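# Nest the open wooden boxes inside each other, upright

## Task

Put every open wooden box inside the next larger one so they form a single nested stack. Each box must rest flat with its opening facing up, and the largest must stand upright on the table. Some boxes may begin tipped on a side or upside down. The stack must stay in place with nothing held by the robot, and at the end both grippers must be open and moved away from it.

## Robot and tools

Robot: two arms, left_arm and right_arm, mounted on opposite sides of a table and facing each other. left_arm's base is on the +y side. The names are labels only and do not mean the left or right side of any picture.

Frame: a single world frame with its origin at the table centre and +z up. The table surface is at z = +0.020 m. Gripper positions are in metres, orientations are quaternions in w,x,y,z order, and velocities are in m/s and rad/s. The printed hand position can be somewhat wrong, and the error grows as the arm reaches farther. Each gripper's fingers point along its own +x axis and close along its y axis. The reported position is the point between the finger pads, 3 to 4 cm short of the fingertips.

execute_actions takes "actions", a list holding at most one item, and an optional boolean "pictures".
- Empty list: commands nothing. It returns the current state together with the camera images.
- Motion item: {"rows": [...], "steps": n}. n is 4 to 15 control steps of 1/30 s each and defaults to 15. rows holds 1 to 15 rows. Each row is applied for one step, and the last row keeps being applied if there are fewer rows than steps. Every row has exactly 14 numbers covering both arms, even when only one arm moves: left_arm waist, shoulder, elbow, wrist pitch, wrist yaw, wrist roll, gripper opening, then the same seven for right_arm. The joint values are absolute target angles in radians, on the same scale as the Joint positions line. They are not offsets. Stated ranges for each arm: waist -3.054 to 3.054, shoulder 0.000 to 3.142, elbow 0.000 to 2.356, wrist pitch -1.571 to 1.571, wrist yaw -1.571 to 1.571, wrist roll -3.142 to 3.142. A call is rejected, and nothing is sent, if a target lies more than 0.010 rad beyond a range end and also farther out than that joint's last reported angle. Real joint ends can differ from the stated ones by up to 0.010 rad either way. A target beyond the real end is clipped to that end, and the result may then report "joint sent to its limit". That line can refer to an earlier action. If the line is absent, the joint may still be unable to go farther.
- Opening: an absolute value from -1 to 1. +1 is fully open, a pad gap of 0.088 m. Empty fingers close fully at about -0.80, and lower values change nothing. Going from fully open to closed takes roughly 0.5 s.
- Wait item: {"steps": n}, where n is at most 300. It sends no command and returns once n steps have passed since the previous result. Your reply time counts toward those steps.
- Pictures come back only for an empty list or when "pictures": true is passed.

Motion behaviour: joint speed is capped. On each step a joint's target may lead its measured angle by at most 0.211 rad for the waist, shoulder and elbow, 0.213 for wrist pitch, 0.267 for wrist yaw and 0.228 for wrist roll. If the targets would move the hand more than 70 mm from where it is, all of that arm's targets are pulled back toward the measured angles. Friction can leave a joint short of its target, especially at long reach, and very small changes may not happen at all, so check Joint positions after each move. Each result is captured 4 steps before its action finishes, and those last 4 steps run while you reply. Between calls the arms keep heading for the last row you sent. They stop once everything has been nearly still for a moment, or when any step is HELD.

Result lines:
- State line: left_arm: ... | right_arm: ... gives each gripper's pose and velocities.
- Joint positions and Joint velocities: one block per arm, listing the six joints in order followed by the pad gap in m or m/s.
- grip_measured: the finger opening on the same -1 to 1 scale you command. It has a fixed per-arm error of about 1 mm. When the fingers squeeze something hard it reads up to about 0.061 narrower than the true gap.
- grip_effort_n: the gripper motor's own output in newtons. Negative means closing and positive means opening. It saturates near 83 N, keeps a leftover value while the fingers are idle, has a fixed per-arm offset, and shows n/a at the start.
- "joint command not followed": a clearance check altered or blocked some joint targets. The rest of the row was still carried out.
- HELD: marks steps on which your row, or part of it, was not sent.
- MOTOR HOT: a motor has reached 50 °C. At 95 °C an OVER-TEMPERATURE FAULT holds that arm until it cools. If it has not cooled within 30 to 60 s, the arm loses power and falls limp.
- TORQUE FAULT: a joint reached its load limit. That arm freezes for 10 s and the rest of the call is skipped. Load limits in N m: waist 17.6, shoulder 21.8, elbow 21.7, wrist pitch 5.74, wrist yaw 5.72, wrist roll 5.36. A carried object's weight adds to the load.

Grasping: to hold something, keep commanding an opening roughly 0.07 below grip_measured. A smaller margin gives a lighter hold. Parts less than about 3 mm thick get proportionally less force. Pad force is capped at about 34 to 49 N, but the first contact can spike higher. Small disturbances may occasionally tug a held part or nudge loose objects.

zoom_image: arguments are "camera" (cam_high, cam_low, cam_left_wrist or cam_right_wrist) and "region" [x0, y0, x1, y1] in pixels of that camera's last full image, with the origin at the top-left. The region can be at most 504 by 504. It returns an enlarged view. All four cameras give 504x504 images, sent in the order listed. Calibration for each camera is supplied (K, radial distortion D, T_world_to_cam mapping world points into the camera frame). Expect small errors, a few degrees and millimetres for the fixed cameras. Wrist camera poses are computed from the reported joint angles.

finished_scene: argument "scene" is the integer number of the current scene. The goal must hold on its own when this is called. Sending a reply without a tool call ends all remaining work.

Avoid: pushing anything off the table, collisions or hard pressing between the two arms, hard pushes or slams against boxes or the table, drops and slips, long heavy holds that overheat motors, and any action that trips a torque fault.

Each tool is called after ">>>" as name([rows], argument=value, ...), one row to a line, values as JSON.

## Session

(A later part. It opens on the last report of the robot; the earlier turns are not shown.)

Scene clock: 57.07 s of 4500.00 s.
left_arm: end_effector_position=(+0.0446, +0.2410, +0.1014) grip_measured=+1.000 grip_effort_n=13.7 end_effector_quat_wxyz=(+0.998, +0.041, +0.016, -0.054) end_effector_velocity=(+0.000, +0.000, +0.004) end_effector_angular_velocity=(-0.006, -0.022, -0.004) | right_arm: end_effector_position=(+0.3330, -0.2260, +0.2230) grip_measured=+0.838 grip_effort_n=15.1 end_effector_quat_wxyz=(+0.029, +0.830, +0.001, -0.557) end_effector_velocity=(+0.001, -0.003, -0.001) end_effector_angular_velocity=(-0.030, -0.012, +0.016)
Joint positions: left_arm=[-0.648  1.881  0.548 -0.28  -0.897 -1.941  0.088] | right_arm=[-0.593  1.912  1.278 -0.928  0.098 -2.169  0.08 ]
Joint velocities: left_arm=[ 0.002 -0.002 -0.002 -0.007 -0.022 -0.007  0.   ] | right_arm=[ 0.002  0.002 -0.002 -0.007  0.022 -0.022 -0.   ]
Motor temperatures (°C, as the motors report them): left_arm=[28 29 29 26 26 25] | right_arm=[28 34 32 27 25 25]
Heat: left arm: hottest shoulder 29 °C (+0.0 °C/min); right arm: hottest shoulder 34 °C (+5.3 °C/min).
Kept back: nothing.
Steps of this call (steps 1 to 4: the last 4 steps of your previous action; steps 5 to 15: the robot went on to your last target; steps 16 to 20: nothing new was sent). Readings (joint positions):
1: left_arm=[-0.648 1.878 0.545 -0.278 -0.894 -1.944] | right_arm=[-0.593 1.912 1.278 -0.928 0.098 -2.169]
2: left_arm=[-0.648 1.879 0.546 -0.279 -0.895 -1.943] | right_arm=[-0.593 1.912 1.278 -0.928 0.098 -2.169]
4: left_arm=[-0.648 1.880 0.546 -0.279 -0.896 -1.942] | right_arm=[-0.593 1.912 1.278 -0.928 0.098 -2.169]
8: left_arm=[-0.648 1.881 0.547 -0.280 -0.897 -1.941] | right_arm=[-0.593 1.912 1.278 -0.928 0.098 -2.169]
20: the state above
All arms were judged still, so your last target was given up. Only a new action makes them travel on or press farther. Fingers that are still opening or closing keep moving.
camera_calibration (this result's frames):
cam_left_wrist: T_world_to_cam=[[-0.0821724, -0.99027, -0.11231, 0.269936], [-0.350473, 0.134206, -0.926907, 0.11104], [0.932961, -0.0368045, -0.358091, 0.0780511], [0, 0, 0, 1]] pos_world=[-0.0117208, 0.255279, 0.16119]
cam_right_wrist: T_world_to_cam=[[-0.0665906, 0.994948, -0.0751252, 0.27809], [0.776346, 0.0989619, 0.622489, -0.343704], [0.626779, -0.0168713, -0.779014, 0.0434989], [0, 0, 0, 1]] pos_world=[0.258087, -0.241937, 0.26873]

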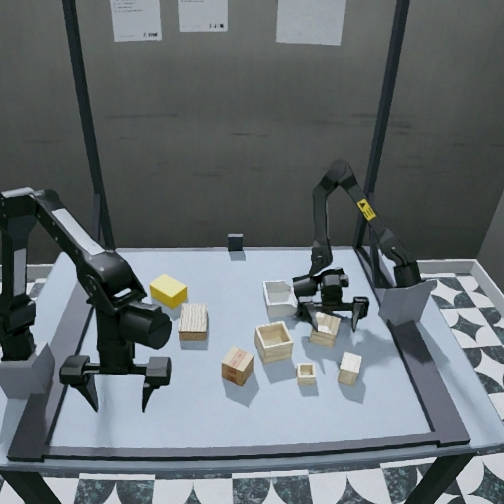

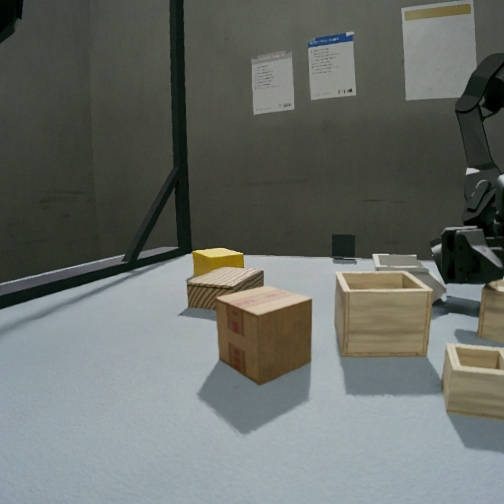

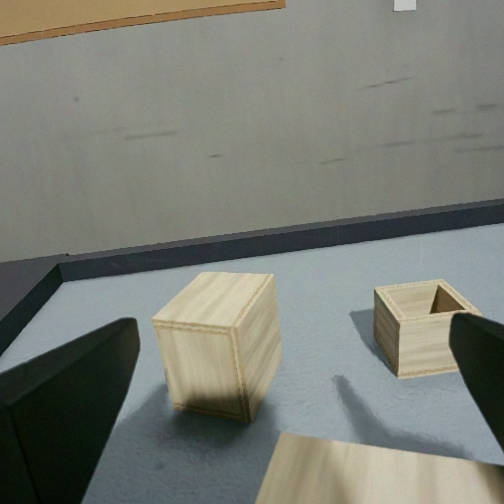

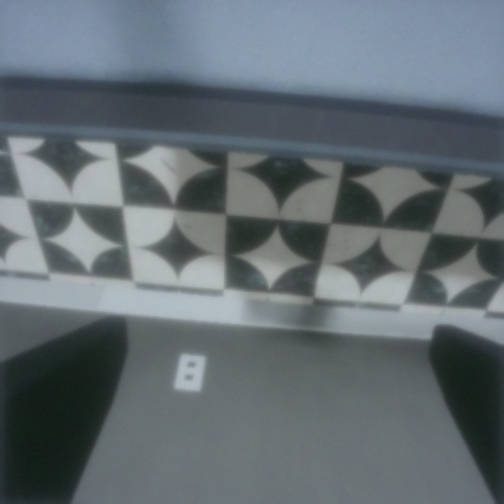

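>>> execute_actions([
  {"rows":[[-0.55,1.6,0.7,-0.5,-0.9,-1.94,0.2,-0.593,1.912,1.278,-0.928,0.098,-2.169,0.84]],"steps":15},
])

>>> execute_actions([
  {"rows":[[-0.07,1.70,1.4,-1.0,0.2,-1.94,-0.6,-0.593,1.912,1.278,-0.928,0.098,-2.169,0.84]],"steps":15},
])

>>> execute_actions([
  {"steps":12},
])

>>> execute_actions([
  {"rows":[[-0.01,1.90,1.09,-0.75,0.77,-1.94,-0.6,-0.593,1.912,1.278,-0.928,0.098,-2.169,0.84]],"steps":15},
])

>>> execute_actions([
  {"steps":20},
], pictures=true)

Scene clock: 58.30 s of 4500.00 s.
left_arm: end_effector_position=(+0.0082, +0.1853, +0.1571) grip_measured=+0.250 grip_effort_n=-18.4 end_effector_quat_wxyz=(+0.995, -0.061, +0.031, -0.078) end_effector_velocity=(+0.006, +0.024, +0.028) end_effector_angular_velocity=(+0.038, -0.049, +0.105) | right_arm: end_effector_position=(+0.3330, -0.2260, +0.2230) grip_measured=+0.838 grip_effort_n=15.6 end_effector_quat_wxyz=(+0.029, +0.830, +0.001, -0.557) end_effector_velocity=(+0.002, +0.001, +0.004) end_effector_angular_velocity=(+0.014, -0.015, -0.006)
Joint positions: left_arm=[-0.56   1.624  0.694 -0.485 -0.895 -1.936  0.051] | right_arm=[-0.593  1.912  1.278 -0.928  0.098 -2.169  0.08 ]
Joint velocities: left_arm=[ 0.051 -0.066 -0.002 -0.183 -0.007 -0.022 -0.019] | right_arm=[-0.002 -0.007  0.002  0.007  0.007  0.007  0.   ]
Motor temperatures (°C, as the motors report them): left_arm=[28 29 29 26 26 25] | right_arm=[28 34 32 27 25 25]
Heat: left arm: hottest shoulder 29 °C (+0.0 °C/min); right arm: hottest shoulder 34 °C (+5.1 °C/min).
Steps of this call (steps 1 to 26: nothing new was sent; steps 27 to 37: the first 11 steps of this action). Readings (joint positions):
27: left_arm=[-0.645 1.868 0.559 -0.302 -0.894 -1.940] | right_arm=[-0.593 1.912 1.278 -0.928 0.098 -2.169]
28: left_arm=[-0.631 1.845 0.581 -0.354 -0.875 -1.932] | right_arm=[-0.593 1.912 1.278 -0.928 0.098 -2.169]
30: left_arm=[-0.600 1.770 0.623 -0.407 -0.878 -1.932] | right_arm=[-0.593 1.912 1.278 -0.928 0.098 -2.169]
34: left_arm=[-0.568 1.646 0.688 -0.462 -0.895 -1.934] | right_arm=[-0.593 1.912 1.278 -0.928 0.098 -2.169]
37: the state above

Scene clock: 58.80 s of 4500.00 s.
left_arm: end_effector_position=(+0.0268, +0.1497, +0.2086) grip_measured=-0.550 grip_effort_n=-18.4 end_effector_quat_wxyz=(+0.937, -0.197, +0.250, +0.143) end_effector_velocity=(-0.105, -0.280, +0.145) end_effector_angular_velocity=(-1.283, +1.339, +0.050) | right_arm: end_effector_position=(+0.3330, -0.2260, +0.2230) grip_measured=+0.838 grip_effort_n=15.1 end_effector_quat_wxyz=(+0.029, +0.830, +0.001, -0.557) end_effector_velocity=(-0.003, -0.001, -0.003) end_effector_angular_velocity=(-0.001, +0.025, +0.005)
Joint positions: left_arm=[-0.129  1.689  1.154 -0.933 -0.293 -1.938  0.012] | right_arm=[-0.593  1.912  1.278 -0.928  0.098 -2.169  0.08 ]
Joint velocities: left_arm=[ 0.686  0.042  1.267 -0.505  1.634 -0.007 -0.019] | right_arm=[-0.002  0.002 -0.002 -0.007 -0.022 -0.007 -0.   ]
Motor temperatures (°C, as the motors report them): left_arm=[28 29 29 26 26 25] | right_arm=[28 34 32 27 25 25]
Heat: left arm: hottest shoulder 29 °C (+0.0 °C/min); right arm: hottest shoulder 34 °C (+5.1 °C/min).
Steps of this call (steps 1 to 4: the last 4 steps of your previous action; steps 5 to 15: the first 11 steps of this action). Readings (joint positions):
5: left_arm=[-0.546 1.622 0.713 -0.526 -0.864 -1.937] | right_arm=[-0.593 1.912 1.278 -0.928 0.098 -2.169]
6: left_arm=[-0.509 1.636 0.753 -0.581 -0.799 -1.937] | right_arm=[-0.593 1.912 1.278 -0.928 0.098 -2.169]
8: left_arm=[-0.416 1.665 0.845 -0.662 -0.686 -1.938] | right_arm=[-0.593 1.912 1.278 -0.928 0.098 -2.169]
12: left_arm=[-0.236 1.683 1.025 -0.843 -0.459 -1.938] | right_arm=[-0.593 1.912 1.278 -0.928 0.098 -2.169]
15: the state above

Scene clock: 59.20 s of 4500.00 s.
left_arm: end_effector_position=(-0.0342, +0.0840, +0.2145) grip_measured=-0.595 grip_effort_n=-18.4 end_effector_quat_wxyz=(-0.845, +0.252, -0.461, -0.105) end_effector_velocity=(-0.029, -0.024, +0.005) end_effector_angular_velocity=(-0.099, +0.203, -0.047) | right_arm: end_effector_position=(+0.3330, -0.2260, +0.2230) grip_measured=+0.838 grip_effort_n=14.7 end_effector_quat_wxyz=(+0.029, +0.830, +0.001, -0.557) end_effector_velocity=(-0.000, -0.002, +0.002) end_effector_angular_velocity=(-0.005, +0.008, +0.014)
Joint positions: left_arm=[-0.078  1.691  1.383 -0.996  0.167 -1.938  0.01 ] | right_arm=[-0.593  1.912  1.278 -0.928  0.098 -2.169  0.08 ]
Joint velocities: left_arm=[ 0.032 -0.002  0.071 -0.007  0.227 -0.007 -0.001] | right_arm=[-0.007 -0.007 -0.002 -0.007 -0.007 -0.022 -0.   ]
Motor temperatures (°C, as the motors report them): left_arm=[28 29 29 26 26 25] | right_arm=[28 34 32 27 25 25]
Heat: left arm: hottest shoulder 29 °C (+0.0 °C/min); right arm: hottest shoulder 34 °C (+5.1 °C/min).
Kept back: nothing.
Steps of this call (steps 1 to 4: the last 4 steps of your previous action; steps 5 to 12: the robot went on to your last target). Readings (joint positions):
1: left_arm=[-0.110 1.690 1.197 -0.948 -0.236 -1.938] | right_arm=[-0.593 1.912 1.278 -0.928 0.098 -2.169]
2: left_arm=[-0.098 1.691 1.240 -0.959 -0.179 -1.938] | right_arm=[-0.593 1.912 1.278 -0.928 0.098 -2.169]
4: left_arm=[-0.087 1.691 1.311 -0.970 -0.066 -1.938] | right_arm=[-0.593 1.912 1.278 -0.928 0.098 -2.169]
8: left_arm=[-0.083 1.691 1.373 -0.988 0.109 -1.938] | right_arm=[-0.593 1.912 1.278 -0.928 0.098 -2.169]
12: the state above

Scene clock: 59.57 s of 4500.00 s.
left_arm: end_effector_position=(-0.0141, +0.1292, +0.1107) grip_measured=-0.597 grip_effort_n=-18.8 end_effector_quat_wxyz=(-0.695, +0.243, -0.632, -0.240) end_effector_velocity=(-0.090, +0.029, -0.087) end_effector_angular_velocity=(-0.181, +0.953, +0.117) | right_arm: end_effector_position=(+0.3330, -0.2260, +0.2230) grip_measured=+0.838 grip_effort_n=14.2 end_effector_quat_wxyz=(+0.029, +0.830, +0.001, -0.557) end_effector_velocity=(+0.002, -0.004, +0.001) end_effector_angular_velocity=(-0.010, -0.002, -0.003)
Joint positions: left_arm=[-0.02   1.886  1.118 -0.781  0.644 -1.938  0.01 ] | right_arm=[-0.593  1.912  1.278 -0.928  0.098 -2.169  0.08 ]
Joint velocities: left_arm=[ 0.002  0.129 -0.286  0.227  0.96   0.007  0.   ] | right_arm=[-0.007 -0.002 -0.002 -0.007  0.007 -0.007 -0.   ]
Motor temperatures (°C, as the motors report them): left_arm=[28 29 29 26 26 25] | right_arm=[28 34 32 27 25 25]
Heat: left arm: hottest shoulder 29 °C (+0.0 °C/min); right arm: hottest shoulder 34 °C (+5.0 °C/min).
Steps of this call (steps 1 to 11: the first 11 steps of this action). Readings (joint positions):
1: left_arm=[-0.075 1.700 1.374 -0.984 0.188 -1.938] | right_arm=[-0.593 1.912 1.278 -0.928 0.098 -2.169]
2: left_arm=[-0.068 1.710 1.356 -0.947 0.230 -1.938] | right_arm=[-0.593 1.912 1.278 -0.928 0.098 -2.169]
4: left_arm=[-0.054 1.750 1.310 -0.888 0.304 -1.938] | right_arm=[-0.593 1.912 1.278 -0.928 0.098 -2.169]
8: left_arm=[-0.027 1.849 1.174 -0.811 0.499 -1.938] | right_arm=[-0.593 1.912 1.278 -0.928 0.098 -2.169]
11: the state above

Scene clock: 60.23 s of 4500.00 s.
left_arm: end_effector_position=(-0.0269, +0.1267, +0.1066) grip_measured=-0.597 grip_effort_n=-18.4 end_effector_quat_wxyz=(-0.653, +0.245, -0.676, -0.240) end_effector_velocity=(+0.001, +0.001, -0.001) end_effector_angular_velocity=(+0.002, -0.007, +0.004) | right_arm: end_effector_position=(+0.3330, -0.2260, +0.2230) grip_measured=+0.838 grip_effort_n=15.6 end_effector_quat_wxyz=(+0.029, +0.830, +0.001, -0.557) end_effector_velocity=(+0.000, -0.003, +0.000) end_effector_angular_velocity=(-0.017, -0.002, +0.015)
Joint positions: left_arm=[-0.015  1.89   1.095 -0.752  0.765 -1.938  0.01 ] | right_arm=[-0.593  1.912  1.278 -0.928  0.098 -2.169  0.08 ]
Joint velocities: left_arm=[-0.002 -0.002 -0.007  0.007 -0.007 -0.007  0.   ] | right_arm=[-0.002 -0.002 -0.002 -0.007  0.007 -0.022 -0.   ]
Motor temperatures (°C, as the motors report them): left_arm=[28 30 29 26 26 25] | right_arm=[28 34 32 27 25 25]
Heat: left arm: hottest shoulder 30 °C (+1.0 °C/min); right arm: hottest shoulder 34 °C (+5.1 °C/min).
Kept back: nothing.
Steps of this call (steps 1 to 4: the last 4 steps of your previous action; steps 5 to 20: the robot went on to your last target). Readings (joint positions):
1: left_arm=[-0.020 1.889 1.111 -0.774 0.674 -1.938] | right_arm=[-0.593 1.912 1.278 -0.928 0.098 -2.169]
2: left_arm=[-0.019 1.889 1.107 -0.768 0.696 -1.938] | right_arm=[-0.593 1.912 1.278 -0.928 0.098 -2.169]
4: left_arm=[-0.018 1.889 1.105 -0.759 0.727 -1.938] | right_arm=[-0.593 1.912 1.278 -0.928 0.098 -2.169]
8: left_arm=[-0.016 1.889 1.099 -0.755 0.753 -1.938] | right_arm=[-0.593 1.912 1.278 -0.928 0.098 -2.169]
20: the state above
camera_calibration (this result's frames):
cam_left_wrist: T_world_to_cam=[[0.619497, -0.784349, -0.0319319, 0.135695], [-0.724785, -0.587129, 0.360508, 0.0502511], [-0.301512, -0.20019, -0.932209, 0.191019], [0, 0, 0, 1]] pos_world=[0.00995288, 0.174176, 0.164287]
cam_right_wrist: T_world_to_cam=[[-0.0665906, 0.994948, -0.0751252, 0.27809], [0.776346, 0.0989619, 0.622489, -0.343704], [0.626779, -0.0168713, -0.779014, 0.0434989], [0, 0, 0, 1]] pos_world=[0.258087, -0.241937, 0.26873]

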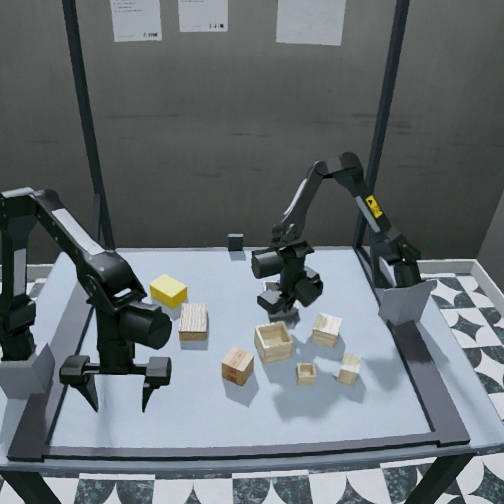

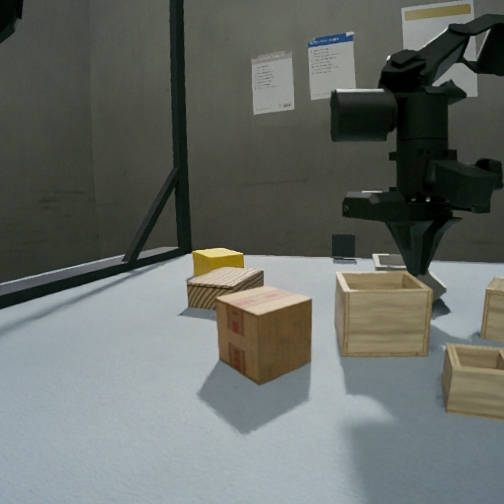

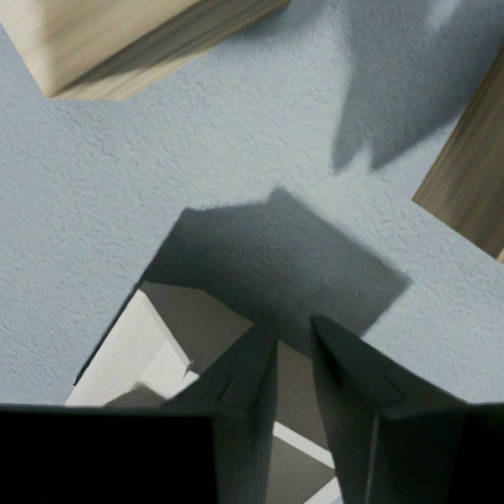

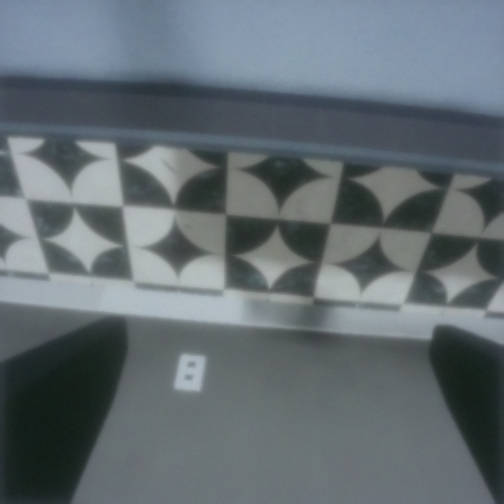

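>>> execute_actions([
  {"rows":[[-0.2,1.90,1.06,-0.55,0.78,-1.94,-0.6,-0.593,1.912,1.278,-0.928,0.098,-2.169,0.84]],"steps":15},
])

>>> execute_actions([
  {"steps":10},
], pictures=true)

Scene clock: 60.80 s of 4500.00 s.
left_arm: end_effector_position=(-0.0690, +0.1130, +0.0629) grip_measured=-0.597 grip_effort_n=-17.9 end_effector_quat_wxyz=(-0.666, +0.160, -0.710, -0.163) end_effector_velocity=(+0.004, -0.014, -0.001) end_effector_angular_velocity=(-0.063, -0.028, -0.039) | right_arm: end_effector_position=(+0.3330, -0.2260, +0.2230) grip_measured=+0.838 grip_effort_n=15.1 end_effector_quat_wxyz=(+0.029, +0.830, +0.001, -0.557) end_effector_velocity=(-0.004, -0.003, -0.002) end_effector_angular_velocity=(-0.012, +0.017, -0.009)
Joint positions: left_arm=[-0.197  1.893  1.066 -0.563  0.778 -1.939  0.01 ] | right_arm=[-0.593  1.912  1.278 -0.928  0.098 -2.169  0.08 ]
Joint velocities: left_arm=[-0.002 -0.002 -0.007  0.095 -0.022 -0.022 -0.001] | right_arm=[ 0.002  0.002  0.002 -0.022 -0.007  0.007 -0.   ]
Motor temperatures (°C, as the motors report them): left_arm=[28 30 29 26 26 25] | right_arm=[28 34 32 27 25 25]
Heat: left arm: hottest shoulder 30 °C (+1.0 °C/min); right arm: hottest shoulder 34 °C (+5.0 °C/min).
Steps of this call (steps 1 to 6: the robot went on to your last target; steps 7 to 17: the first 11 steps of this action). Readings (joint positions):
7: left_arm=[-0.020 1.890 1.091 -0.733 0.766 -1.939] | right_arm=[-0.593 1.912 1.278 -0.928 0.098 -2.169]
8: left_arm=[-0.044 1.890 1.083 -0.683 0.766 -1.939] | right_arm=[-0.593 1.912 1.278 -0.928 0.098 -2.169]
10: left_arm=[-0.113 1.893 1.078 -0.624 0.770 -1.939] | right_arm=[-0.593 1.912 1.278 -0.928 0.098 -2.169]
14: left_arm=[-0.193 1.893 1.069 -0.577 0.778 -1.939] | right_arm=[-0.593 1.912 1.278 -0.928 0.098 -2.169]
17: the state above

Scene clock: 61.13 s of 4500.00 s.
left_arm: end_effector_position=(-0.0692, +0.1118, +0.0624) grip_measured=-0.597 grip_effort_n=-18.4 end_effector_quat_wxyz=(-0.666, +0.160, -0.711, -0.159) end_effector_velocity=(-0.002, +0.000, -0.002) end_effector_angular_velocity=(+0.003, +0.009, +0.000) | right_arm: end_effector_position=(+0.3330, -0.2260, +0.2230) grip_measured=+0.838 grip_effort_n=15.1 end_effector_quat_wxyz=(+0.029, +0.830, +0.001, -0.557) end_effector_velocity=(-0.002, -0.003, -0.002) end_effector_angular_velocity=(-0.008, +0.013, +0.003)
Joint positions: left_arm=[-0.199  1.893  1.065 -0.552  0.778 -1.939  0.01 ] | right_arm=[-0.593  1.912  1.278 -0.928  0.098 -2.169  0.08 ]
Joint velocities: left_arm=[-0.007  0.002 -0.002  0.007  0.007 -0.007 -0.   ] | right_arm=[-0.002 -0.002 -0.007 -0.007 -0.007 -0.007 -0.   ]
Motor temperatures (°C, as the motors report them): left_arm=[28 30 29 26 26 25] | right_arm=[28 34 32 27 25 25]
Heat: left arm: hottest shoulder 30 °C (+1.0 °C/min); right arm: hottest shoulder 34 °C (+5.1 °C/min).
Kept back: nothing.
Steps of this call (steps 1 to 4: the last 4 steps of your previous action; steps 5 to 10: the robot went on to your last target). Readings (joint positions):
1: left_arm=[-0.197 1.893 1.066 -0.560 0.778 -1.939] | right_arm=[-0.593 1.912 1.278 -0.928 0.098 -2.169]
2: left_arm=[-0.197 1.893 1.066 -0.558 0.778 -1.939] | right_arm=[-0.593 1.912 1.278 -0.928 0.098 -2.169]
4: left_arm=[-0.197 1.893 1.065 -0.555 0.778 -1.939] | right_arm=[-0.593 1.912 1.278 -0.928 0.098 -2.169]
8: left_arm=[-0.198 1.893 1.065 -0.553 0.778 -1.939] | right_arm=[-0.593 1.912 1.278 -0.928 0.098 -2.169]
10: the state above
camera_calibration (this result's frames):
cam_left_wrist: T_world_to_cam=[[0.408919, -0.911736, -0.0390117, 0.148972], [-0.834644, -0.390944, 0.387984, -0.0044478], [-0.368991, -0.126093, -0.92084, 0.120482], [0, 0, 0, 1]] pos_world=[-0.0201729, 0.149276, 0.118482]
cam_right_wrist: T_world_to_cam=[[-0.0665906, 0.994948, -0.0751252, 0.27809], [0.776346, 0.0989619, 0.622489, -0.343704], [0.626779, -0.0168713, -0.779014, 0.0434989], [0, 0, 0, 1]] pos_world=[0.258087, -0.241937, 0.26873]

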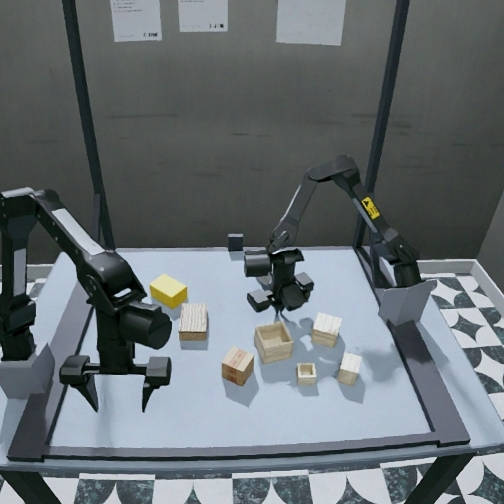

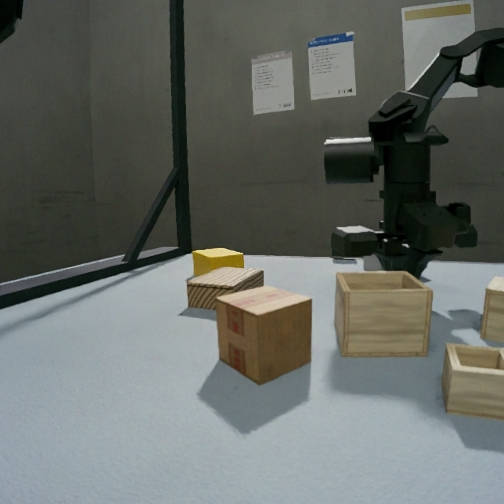

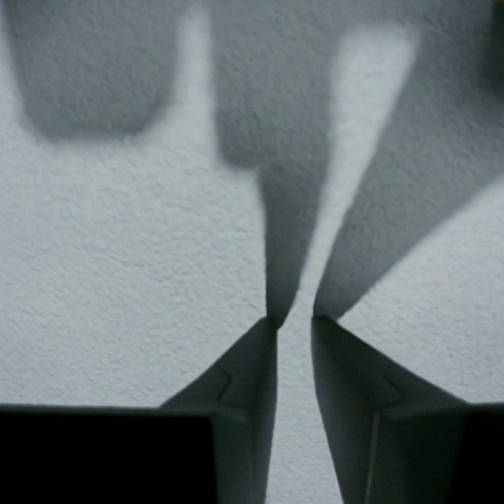

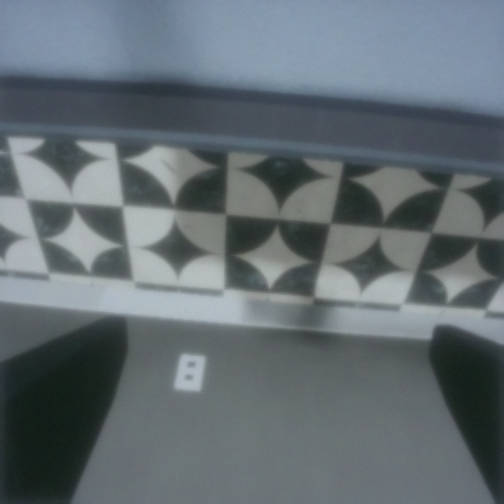

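>>> execute_actions([
  {"rows":[[-0.3,1.84,1.11,-0.57,0.78,-1.94,-0.6,-0.593,1.912,1.278,-0.928,0.098,-2.169,0.84],[-0.3,1.84,1.11,-0.57,0.78,-1.94,-0.6,-0.593,1.912,1.278,-0.928,0.098,-2.169,0.84],[-0.3,1.84,1.11,-0.57,0.78,-1.94,-0.6,-0.593,1.912,1.278,-0.928,0.098,-2.169,0.84],[-0.3,1.84,1.11,-0.57,0.78,-1.94,-0.6,-0.593,1.912,1.278,-0.928,0.098,-2.169,0.84],[-0.3,1.84,1.11,-0.57,0.78,-1.94,-0.6,-0.593,1.912,1.278,-0.928,0.098,-2.169,0.84],[-0.38,1.80,1.15,-0.58,0.78,-1.94,-0.6,-0.593,1.912,1.278,-0.928,0.098,-2.169,0.84],[-0.38,1.80,1.15,-0.58,0.78,-1.94,-0.6,-0.593,1.912,1.278,-0.928,0.098,-2.169,0.84],[-0.38,1.80,1.15,-0.58,0.78,-1.94,-0.6,-0.593,1.912,1.278,-0.928,0.098,-2.169,0.84],[-0.38,1.80,1.15,-0.58,0.78,-1.94,-0.6,-0.593,1.912,1.278,-0.928,0.098,-2.169,0.84],[-0.46,1.76,1.185,-0.59,0.78,-1.94,-0.6,-0.593,1.912,1.278,-0.928,0.098,-2.169,0.84]],"steps":15},
])

>>> execute_actions([
  {"steps":12},
])

>>> execute_actions([
  {"rows":[[-0.3,1.65,1.3,-0.9,0.75,-1.94,1,-0.593,1.912,1.278,-0.928,0.098,-2.169,0.84]],"steps":15},
])

>>> execute_actions([
  {"steps":10},
], pictures=true)

Scene clock: 61.90 s of 4500.00 s.
left_arm: end_effector_position=(-0.1383, +0.0961, +0.0607) grip_measured=-0.597 grip_effort_n=-17.9 end_effector_quat_wxyz=(-0.671, +0.087, -0.730, -0.091) end_effector_velocity=(-0.295, -0.037, +0.008) end_effector_angular_velocity=(-0.072, +0.355, -0.765) | right_arm: end_effector_position=(+0.3330, -0.2260, +0.2230) grip_measured=+0.838 grip_effort_n=15.6 end_effector_quat_wxyz=(+0.029, +0.830, +0.001, -0.557) end_effector_velocity=(-0.002, -0.003, +0.001) end_effector_angular_velocity=(-0.021, +0.003, +0.004)
Joint positions: left_arm=[-0.355  1.81   1.144 -0.582  0.761 -1.939  0.01 ] | right_arm=[-0.593  1.912  1.278 -0.928  0.098 -2.169  0.08 ]
Joint velocities: left_arm=[-0.545 -0.325  0.242 -0.007  0.183  0.007  0.   ] | right_arm=[ 0.002 -0.002  0.002 -0.022  0.007 -0.007  0.   ]
Motor temperatures (°C, as the motors report them): left_arm=[29 30 29 26 26 25] | right_arm=[28 34 32 27 25 25]
Heat: left arm: hottest shoulder 30 °C (+1.0 °C/min); right arm: hottest shoulder 34 °C (+5.0 °C/min).
Steps of this call (steps 1 to 12: the robot went on to your last target; steps 13 to 23: the first 11 steps of this action). Readings (joint positions):
13: left_arm=[-0.202 1.892 1.067 -0.552 0.778 -1.939] | right_arm=[-0.593 1.912 1.278 -0.928 0.098 -2.169]
14: left_arm=[-0.215 1.890 1.072 -0.557 0.776 -1.939] | right_arm=[-0.593 1.912 1.278 -0.928 0.098 -2.169]
16: left_arm=[-0.239 1.875 1.083 -0.563 0.772 -1.939] | right_arm=[-0.593 1.912 1.278 -0.928 0.098 -2.169]
20: left_arm=[-0.302 1.840 1.115 -0.573 0.767 -1.939] | right_arm=[-0.593 1.912 1.278 -0.928 0.098 -2.169]
23: the state above

Scene clock: 62.30 s of 4500.00 s.
left_arm: end_effector_position=(-0.1804, +0.0942, +0.0604) grip_measured=-0.597 grip_effort_n=-17.9 end_effector_quat_wxyz=(+0.660, -0.047, +0.748, +0.056) end_effector_velocity=(+0.001, -0.003, +0.000) end_effector_angular_velocity=(-0.012, -0.019, -0.001) | right_arm: end_effector_position=(+0.3330, -0.2260, +0.2230) grip_measured=+0.838 grip_effort_n=15.6 end_effector_quat_wxyz=(+0.029, +0.830, +0.001, -0.557) end_effector_velocity=(+0.003, -0.003, -0.002) end_effector_angular_velocity=(-0.006, -0.005, -0.002)
Joint positions: left_arm=[-0.439  1.768  1.181 -0.588  0.773 -1.939  0.01 ] | right_arm=[-0.593  1.912  1.278 -0.928  0.098 -2.169  0.08 ]
Joint velocities: left_arm=[-0.002 -0.002  0.002  0.007 -0.022 -0.007 -0.   ] | right_arm=[-0.007  0.002 -0.007  0.007  0.007 -0.007 -0.   ]
Motor temperatures (°C, as the motors report them): left_arm=[29 30 29 26 26 25] | right_arm=[28 34 32 27 25 25]
Heat: left arm: hottest shoulder 30 °C (+1.0 °C/min); right arm: hottest shoulder 34 °C (+5.1 °C/min).
Kept back: nothing.
Steps of this call (steps 1 to 4: the last 4 steps of your previous action; steps 5 to 12: the robot went on to your last target). Readings (joint positions):
1: left_arm=[-0.376 1.800 1.152 -0.582 0.768 -1.939] | right_arm=[-0.593 1.912 1.278 -0.928 0.098 -2.169]
2: left_arm=[-0.395 1.791 1.161 -0.583 0.768 -1.939] | right_arm=[-0.593 1.912 1.278 -0.928 0.098 -2.169]
4: left_arm=[-0.425 1.776 1.173 -0.584 0.773 -1.939] | right_arm=[-0.593 1.912 1.278 -0.928 0.098 -2.169]
8: left_arm=[-0.439 1.768 1.180 -0.587 0.773 -1.939] | right_arm=[-0.593 1.912 1.278 -0.928 0.098 -2.169]
12: the state above

Scene clock: 62.67 s of 4500.00 s.
left_arm: end_effector_position=(-0.1761, +0.0883, +0.1339) grip_measured=+0.602 grip_effort_n=15.6 end_effector_quat_wxyz=(-0.673, +0.111, -0.726, -0.087) end_effector_velocity=(+0.006, +0.034, -0.003) end_effector_angular_velocity=(+0.145, -0.027, +0.127) | right_arm: end_effector_position=(+0.3330, -0.2260, +0.2230) grip_measured=+0.838 grip_effort_n=15.1 end_effector_quat_wxyz=(+0.029, +0.830, +0.001, -0.557) end_effector_velocity=(-0.001, -0.002, -0.000) end_effector_angular_velocity=(-0.004, +0.010, +0.004)
Joint positions: left_arm=[-0.307  1.657  1.293 -0.875  0.757 -1.939  0.068] | right_arm=[-0.593  1.912  1.278 -0.928  0.098 -2.169  0.08 ]
Joint velocities: left_arm=[-0.002 -0.002 -0.007 -0.183 -0.022 -0.007  0.175] | right_arm=[-0.002 -0.002 -0.002 -0.007 -0.007 -0.007 -0.   ]
Motor temperatures (°C, as the motors report them): left_arm=[29 30 29 26 26 25] | right_arm=[28 34 32 27 25 25]
Heat: left arm: hottest shoulder 30 °C (+1.0 °C/min); right arm: hottest shoulder 34 °C (+5.0 °C/min).
Steps of this call (steps 1 to 11: the first 11 steps of this action). Readings (joint positions):
1: left_arm=[-0.436 1.763 1.189 -0.607 0.773 -1.939] | right_arm=[-0.593 1.912 1.278 -0.928 0.098 -2.169]
2: left_arm=[-0.423 1.756 1.206 -0.657 0.773 -1.939] | right_arm=[-0.593 1.912 1.278 -0.928 0.098 -2.169]
4: left_arm=[-0.378 1.728 1.236 -0.744 0.765 -1.939] | right_arm=[-0.593 1.912 1.278 -0.928 0.098 -2.169]
8: left_arm=[-0.313 1.667 1.285 -0.843 0.758 -1.939] | right_arm=[-0.593 1.912 1.278 -0.928 0.098 -2.169]
11: the state above

Scene clock: 63.00 s of 4500.00 s.
left_arm: end_effector_position=(-0.1749, +0.0916, +0.1344) grip_measured=+1.000 grip_effort_n=15.6 end_effector_quat_wxyz=(-0.675, +0.112, -0.723, -0.097) end_effector_velocity=(+0.004, -0.004, +0.002) end_effector_angular_velocity=(-0.017, -0.036, -0.000) | right_arm: end_effector_position=(+0.3330, -0.2260, +0.2230) grip_measured=+0.838 grip_effort_n=15.1 end_effector_quat_wxyz=(+0.029, +0.830, +0.001, -0.557) end_effector_velocity=(+0.002, +0.001, +0.002) end_effector_angular_velocity=(-0.001, -0.012, +0.020)
Joint positions: left_arm=[-0.305  1.657  1.294 -0.897  0.754 -1.939  0.088] | right_arm=[-0.593  1.912  1.278 -0.928  0.098 -2.169  0.08 ]
Joint velocities: left_arm=[ 0.002 -0.002  0.007  0.007 -0.037 -0.007  0.003] | right_arm=[-0.002 -0.002  0.002  0.007  0.007 -0.022 -0.   ]
Motor temperatures (°C, as the motors report them): left_arm=[29 30 29 26 26 25] | right_arm=[28 34 32 27 25 25]
Heat: left arm: hottest shoulder 30 °C (+1.0 °C/min); right arm: hottest shoulder 34 °C (+5.0 °C/min).
Kept back: nothing.
Steps of this call (steps 1 to 4: the last 4 steps of your previous action; steps 5 to 10: the robot went on to your last target). Readings (joint positions):
1: left_arm=[-0.307 1.657 1.293 -0.881 0.756 -1.939] | right_arm=[-0.593 1.912 1.278 -0.928 0.098 -2.169]
2: left_arm=[-0.307 1.657 1.293 -0.886 0.754 -1.939] | right_arm=[-0.593 1.912 1.278 -0.928 0.098 -2.169]
4: left_arm=[-0.307 1.657 1.293 -0.891 0.754 -1.939] | right_arm=[-0.593 1.912 1.278 -0.928 0.098 -2.169]
8: left_arm=[-0.305 1.657 1.294 -0.897 0.754 -1.939] | right_arm=[-0.593 1.912 1.278 -0.928 0.098 -2.169]
10: the state above
camera_calibration (this result's frames):
cam_left_wrist: T_world_to_cam=[[0.261471, -0.965101, -0.0146056, 0.152374], [-0.885411, -0.245851, 0.394468, -0.151589], [-0.384292, -0.0902101, -0.918794, 0.138924], [0, 0, 0, 1]] pos_world=[-0.120673, 0.12232, 0.189665]
cam_right_wrist: T_world_to_cam=[[-0.0665906, 0.994948, -0.0751252, 0.27809], [0.776346, 0.0989619, 0.622489, -0.343704], [0.626779, -0.0168713, -0.779014, 0.0434989], [0, 0, 0, 1]] pos_world=[0.258087, -0.241937, 0.26873]

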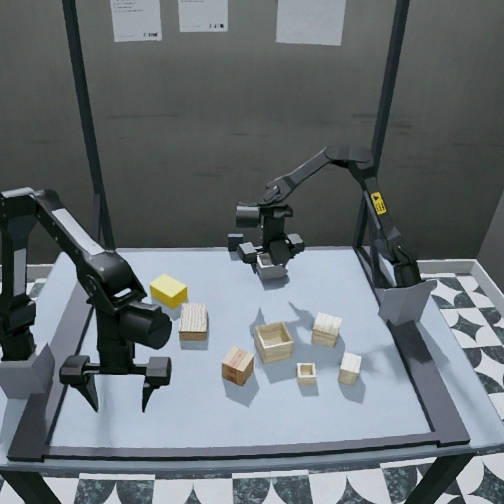

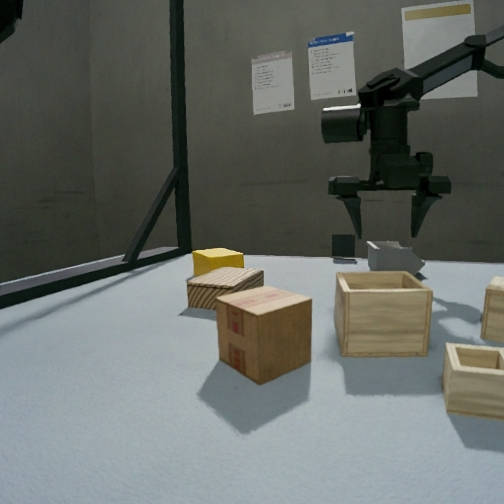

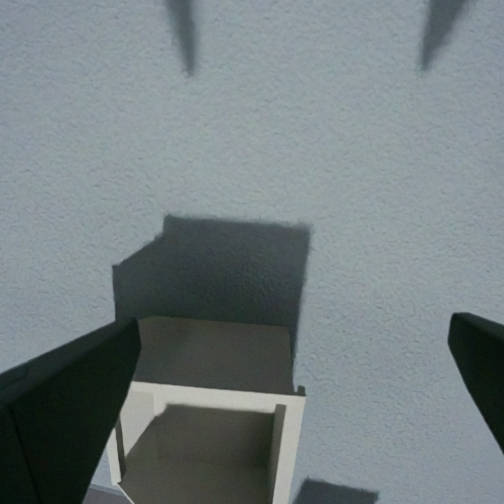

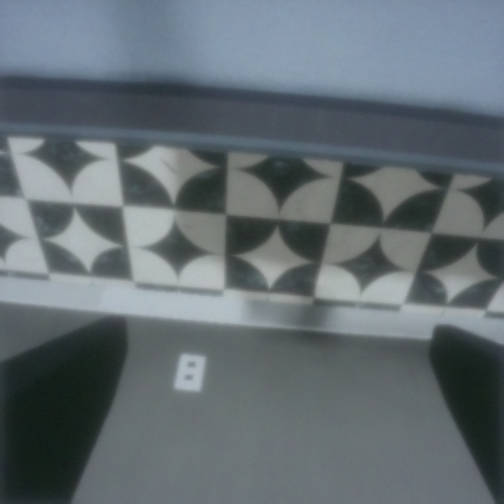

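>>> execute_actions([
  {"rows":[[-0.45,1.65,1.0,-0.7,-0.85,-1.95,1,-0.593,1.912,1.278,-0.928,0.098,-2.169,0.84]],"steps":15},
])

>>> execute_actions([
  {"steps":20},
])

>>> execute_actions([
  {"rows":[[-0.57,1.83,0.62,-0.30,-0.88,-1.95,1,-0.593,1.912,1.278,-0.928,0.098,-2.169,0.84]],"steps":15},
])

>>> execute_actions([
  {"steps":15},
], pictures=true)

>>> zoom_image(camera="cam_high", region=[260,270,400,380])

Scene clock: 63.67 s of 4500.00 s.
left_arm: end_effector_position=(-0.0877, +0.1460, +0.0825) grip_measured=+1.000 grip_effort_n=15.6 end_effector_quat_wxyz=(-0.854, +0.081, -0.509, -0.074) end_effector_velocity=(+0.233, -0.033, +0.101) end_effector_angular_velocity=(-0.222, -1.661, -0.223) | right_arm: end_effector_position=(+0.3330, -0.2260, +0.2230) grip_measured=+0.838 grip_effort_n=15.6 end_effector_quat_wxyz=(+0.029, +0.830, +0.001, -0.557) end_effector_velocity=(+0.000, +0.001, +0.000) end_effector_angular_velocity=(+0.008, +0.003, +0.008)
Joint positions: left_arm=[-0.444  1.65   1.022 -0.715  0.175 -1.946  0.088] | right_arm=[-0.593  1.912  1.278 -0.928  0.098 -2.169  0.08 ]
Joint velocities: left_arm=[-0.007 -0.002 -0.095  0.125 -1.692  0.007  0.   ] | right_arm=[-0.002 -0.002 -0.002  0.007 -0.007 -0.007 -0.   ]
Motor temperatures (°C, as the motors report them): left_arm=[29 30 29 26 26 25] | right_arm=[28 34 32 27 25 25]
Heat: left arm: hottest shoulder 30 °C (+1.0 °C/min); right arm: hottest shoulder 34 °C (+5.0 °C/min).
Steps of this call (steps 1 to 9: the robot went on to your last target; steps 10 to 20: the first 11 steps of this action). Readings (joint positions):
10: left_arm=[-0.309 1.657 1.279 -0.879 0.731 -1.941] | right_arm=[-0.593 1.912 1.278 -0.928 0.098 -2.169]
11: left_arm=[-0.329 1.648 1.244 -0.824 0.666 -1.941] | right_arm=[-0.593 1.912 1.278 -0.928 0.098 -2.169]
13: left_arm=[-0.380 1.644 1.170 -0.783 0.569 -1.942] | right_arm=[-0.593 1.912 1.278 -0.928 0.098 -2.169]
17: left_arm=[-0.439 1.650 1.046 -0.737 0.345 -1.946] | right_arm=[-0.593 1.912 1.278 -0.928 0.098 -2.169]
20: the state above

Scene clock: 64.33 s of 4500.00 s.
left_arm: end_effector_position=(-0.0083, +0.1260, +0.1947) grip_measured=+1.000 grip_effort_n=15.6 end_effector_quat_wxyz=(+0.989, -0.125, +0.064, -0.047) end_effector_velocity=(+0.004, -0.008, +0.051) end_effector_angular_velocity=(-0.025, -0.340, -0.050) | right_arm: end_effector_position=(+0.3330, -0.2260, +0.2230) grip_measured=+0.838 grip_effort_n=14.7 end_effector_quat_wxyz=(+0.029, +0.830, +0.001, -0.557) end_effector_velocity=(-0.003, -0.004, -0.001) end_effector_angular_velocity=(-0.008, +0.031, -0.002)
Joint positions: left_arm=[-0.448  1.65   1.004 -0.702 -0.802 -1.947  0.088] | right_arm=[-0.593  1.912  1.278 -0.928  0.098 -2.169  0.08 ]
Joint velocities: left_arm=[-0.002 -0.002 -0.002  0.007 -0.344  0.022  0.   ] | right_arm=[-0.007 -0.002 -0.002 -0.022 -0.022 -0.007  0.   ]
Motor temperatures (°C, as the motors report them): left_arm=[29 30 29 26 26 25] | right_arm=[28 34 32 27 25 25]
Heat: left arm: hottest shoulder 30 °C (+1.0 °C/min); right arm: hottest shoulder 34 °C (+4.0 °C/min).
Kept back: nothing.
Steps of this call (steps 1 to 4: the last 4 steps of your previous action; steps 5 to 20: the robot went on to your last target). Readings (joint positions):
1: left_arm=[-0.444 1.650 1.019 -0.711 0.118 -1.947] | right_arm=[-0.593 1.912 1.278 -0.928 0.098 -2.169]
2: left_arm=[-0.445 1.650 1.017 -0.708 0.061 -1.947] | right_arm=[-0.593 1.912 1.278 -0.928 0.098 -2.169]
4: left_arm=[-0.446 1.650 1.011 -0.707 -0.053 -1.947] | right_arm=[-0.593 1.912 1.278 -0.928 0.098 -2.169]
8: left_arm=[-0.448 1.650 1.006 -0.703 -0.280 -1.947] | right_arm=[-0.593 1.912 1.278 -0.928 0.098 -2.169]
20: the state above

Scene clock: 64.70 s of 4500.00 s.
left_arm: end_effector_position=(+0.0388, +0.2035, +0.1189) grip_measured=+1.000 grip_effort_n=15.1 end_effector_quat_wxyz=(+0.998, -0.029, +0.033, -0.047) end_effector_velocity=(+0.049, +0.087, -0.021) end_effector_angular_velocity=(+0.015, -0.080, -0.016) | right_arm: end_effector_position=(+0.3330, -0.2260, +0.2230) grip_measured=+0.838 grip_effort_n=15.1 end_effector_quat_wxyz=(+0.029, +0.830, +0.001, -0.557) end_effector_velocity=(-0.003, +0.003, -0.001) end_effector_angular_velocity=(+0.013, +0.015, +0.015)
Joint positions: left_arm=[-0.561  1.816  0.661 -0.354 -0.867 -1.948  0.088] | right_arm=[-0.593  1.912  1.278 -0.928  0.098 -2.169  0.08 ]
Joint velocities: left_arm=[-0.022  0.076 -0.383  0.418 -0.081 -0.022  0.   ] | right_arm=[ 0.002 -0.002 -0.002  0.007 -0.022 -0.007 -0.   ]
Motor temperatures (°C, as the motors report them): left_arm=[29 30 29 26 26 25] | right_arm=[28 34 32 27 25 25]
Heat: left arm: hottest shoulder 30 °C (+1.0 °C/min); right arm: hottest shoulder 34 °C (+4.0 °C/min).
Steps of this call (steps 1 to 11: the first 11 steps of this action). Readings (joint positions):
1: left_arm=[-0.451 1.658 0.991 -0.683 -0.818 -1.947] | right_arm=[-0.593 1.912 1.278 -0.928 0.098 -2.169]
2: left_arm=[-0.464 1.670 0.967 -0.638 -0.836 -1.947] | right_arm=[-0.593 1.912 1.278 -0.928 0.098 -2.169]
4: left_arm=[-0.502 1.715 0.906 -0.567 -0.843 -1.947] | right_arm=[-0.593 1.912 1.278 -0.928 0.098 -2.169]
8: left_arm=[-0.554 1.795 0.734 -0.412 -0.858 -1.948] | right_arm=[-0.593 1.912 1.278 -0.928 0.098 -2.169]
11: the state above

Scene clock: 65.20 s of 4500.00 s.
left_arm: end_effector_position=(+0.0420, +0.2099, +0.1160) grip_measured=+1.000 grip_effort_n=15.6 end_effector_quat_wxyz=(+0.998, -0.030, +0.031, -0.053) end_effector_velocity=(-0.000, +0.003, -0.000) end_effector_angular_velocity=(-0.016, -0.003, -0.005) | right_arm: end_effector_position=(+0.3330, -0.2260, +0.2230) grip_measured=+0.838 grip_effort_n=15.1 end_effector_quat_wxyz=(+0.029, +0.830, +0.001, -0.557) end_effector_velocity=(-0.005, -0.007, -0.002) end_effector_angular_velocity=(-0.020, +0.038, -0.005)
Joint positions: left_arm=[-0.569  1.821  0.624 -0.303 -0.875 -1.948  0.088] | right_arm=[-0.593  1.912  1.278 -0.928  0.098 -2.169  0.08 ]
Joint velocities: left_arm=[-0.007 -0.002 -0.012  0.007 -0.007 -0.022  0.   ] | right_arm=[-0.007 -0.002 -0.002 -0.037 -0.022 -0.007 -0.   ]
Motor temperatures (°C, as the motors report them): left_arm=[29 30 29 26 26 25] | right_arm=[28 34 32 27 25 25]
Heat: left arm: hottest shoulder 30 °C (+1.0 °C/min); right arm: hottest shoulder 34 °C (+4.1 °C/min).
Kept back: nothing.
Steps of this call (steps 1 to 4: the last 4 steps of your previous action; steps 5 to 15: the robot went on to your last target). Readings (joint positions):
1: left_arm=[-0.562 1.818 0.651 -0.341 -0.869 -1.948] | right_arm=[-0.593 1.912 1.278 -0.928 0.098 -2.169]
2: left_arm=[-0.563 1.818 0.645 -0.330 -0.871 -1.948] | right_arm=[-0.593 1.912 1.278 -0.928 0.098 -2.169]
4: left_arm=[-0.565 1.818 0.637 -0.317 -0.873 -1.948] | right_arm=[-0.593 1.912 1.278 -0.928 0.098 -2.169]
8: left_arm=[-0.568 1.820 0.628 -0.308 -0.874 -1.948] | right_arm=[-0.593 1.912 1.278 -0.928 0.098 -2.169]
15: the state above
camera_calibration (this result's frames):
cam_left_wrist: T_world_to_cam=[[-0.0781925, -0.996443, 0.0314229, 0.225076], [-0.386122, 0.00121027, -0.922447, 0.156715], [0.919128, -0.0842615, -0.384844, 0.0981865], [0, 0, 0, 1]] pos_world=[-0.0121355, 0.232359, 0.175275]
cam_right_wrist: T_world_to_cam=[[-0.0665906, 0.994948, -0.0751252, 0.27809], [0.776346, 0.0989619, 0.622489, -0.343704], [0.626779, -0.0168713, -0.779014, 0.0434989], [0, 0, 0, 1]] pos_world=[0.258087, -0.241937, 0.26873]

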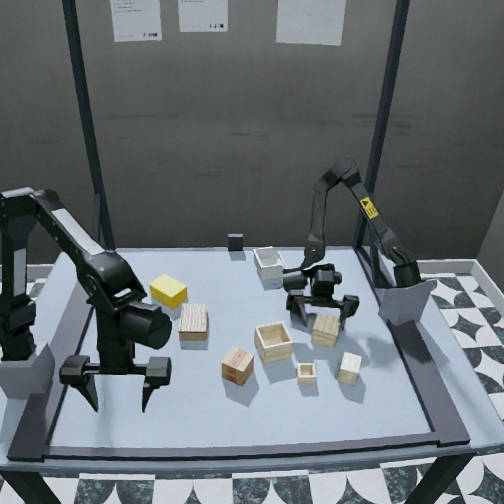

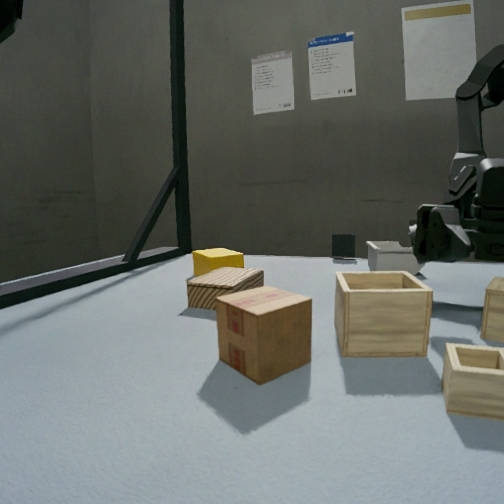

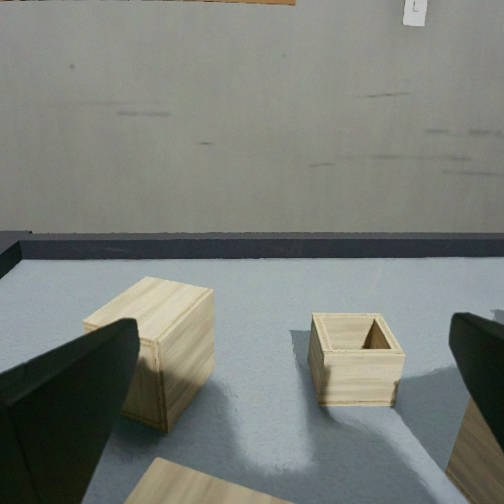

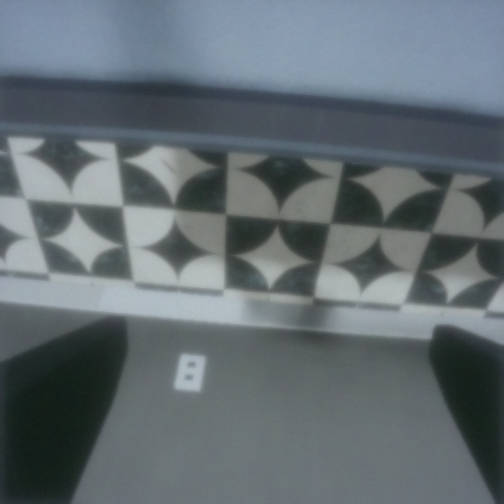

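Region (260, 270, 400, 380) of cam_high's 504x504 image, scaled by 3.600, with more detail than that image has; it fills the top 396 rows of this view, and the rest is white.

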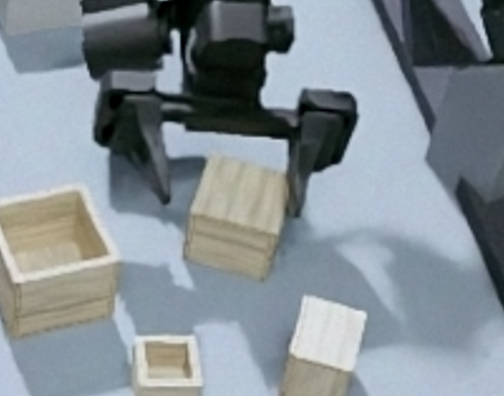

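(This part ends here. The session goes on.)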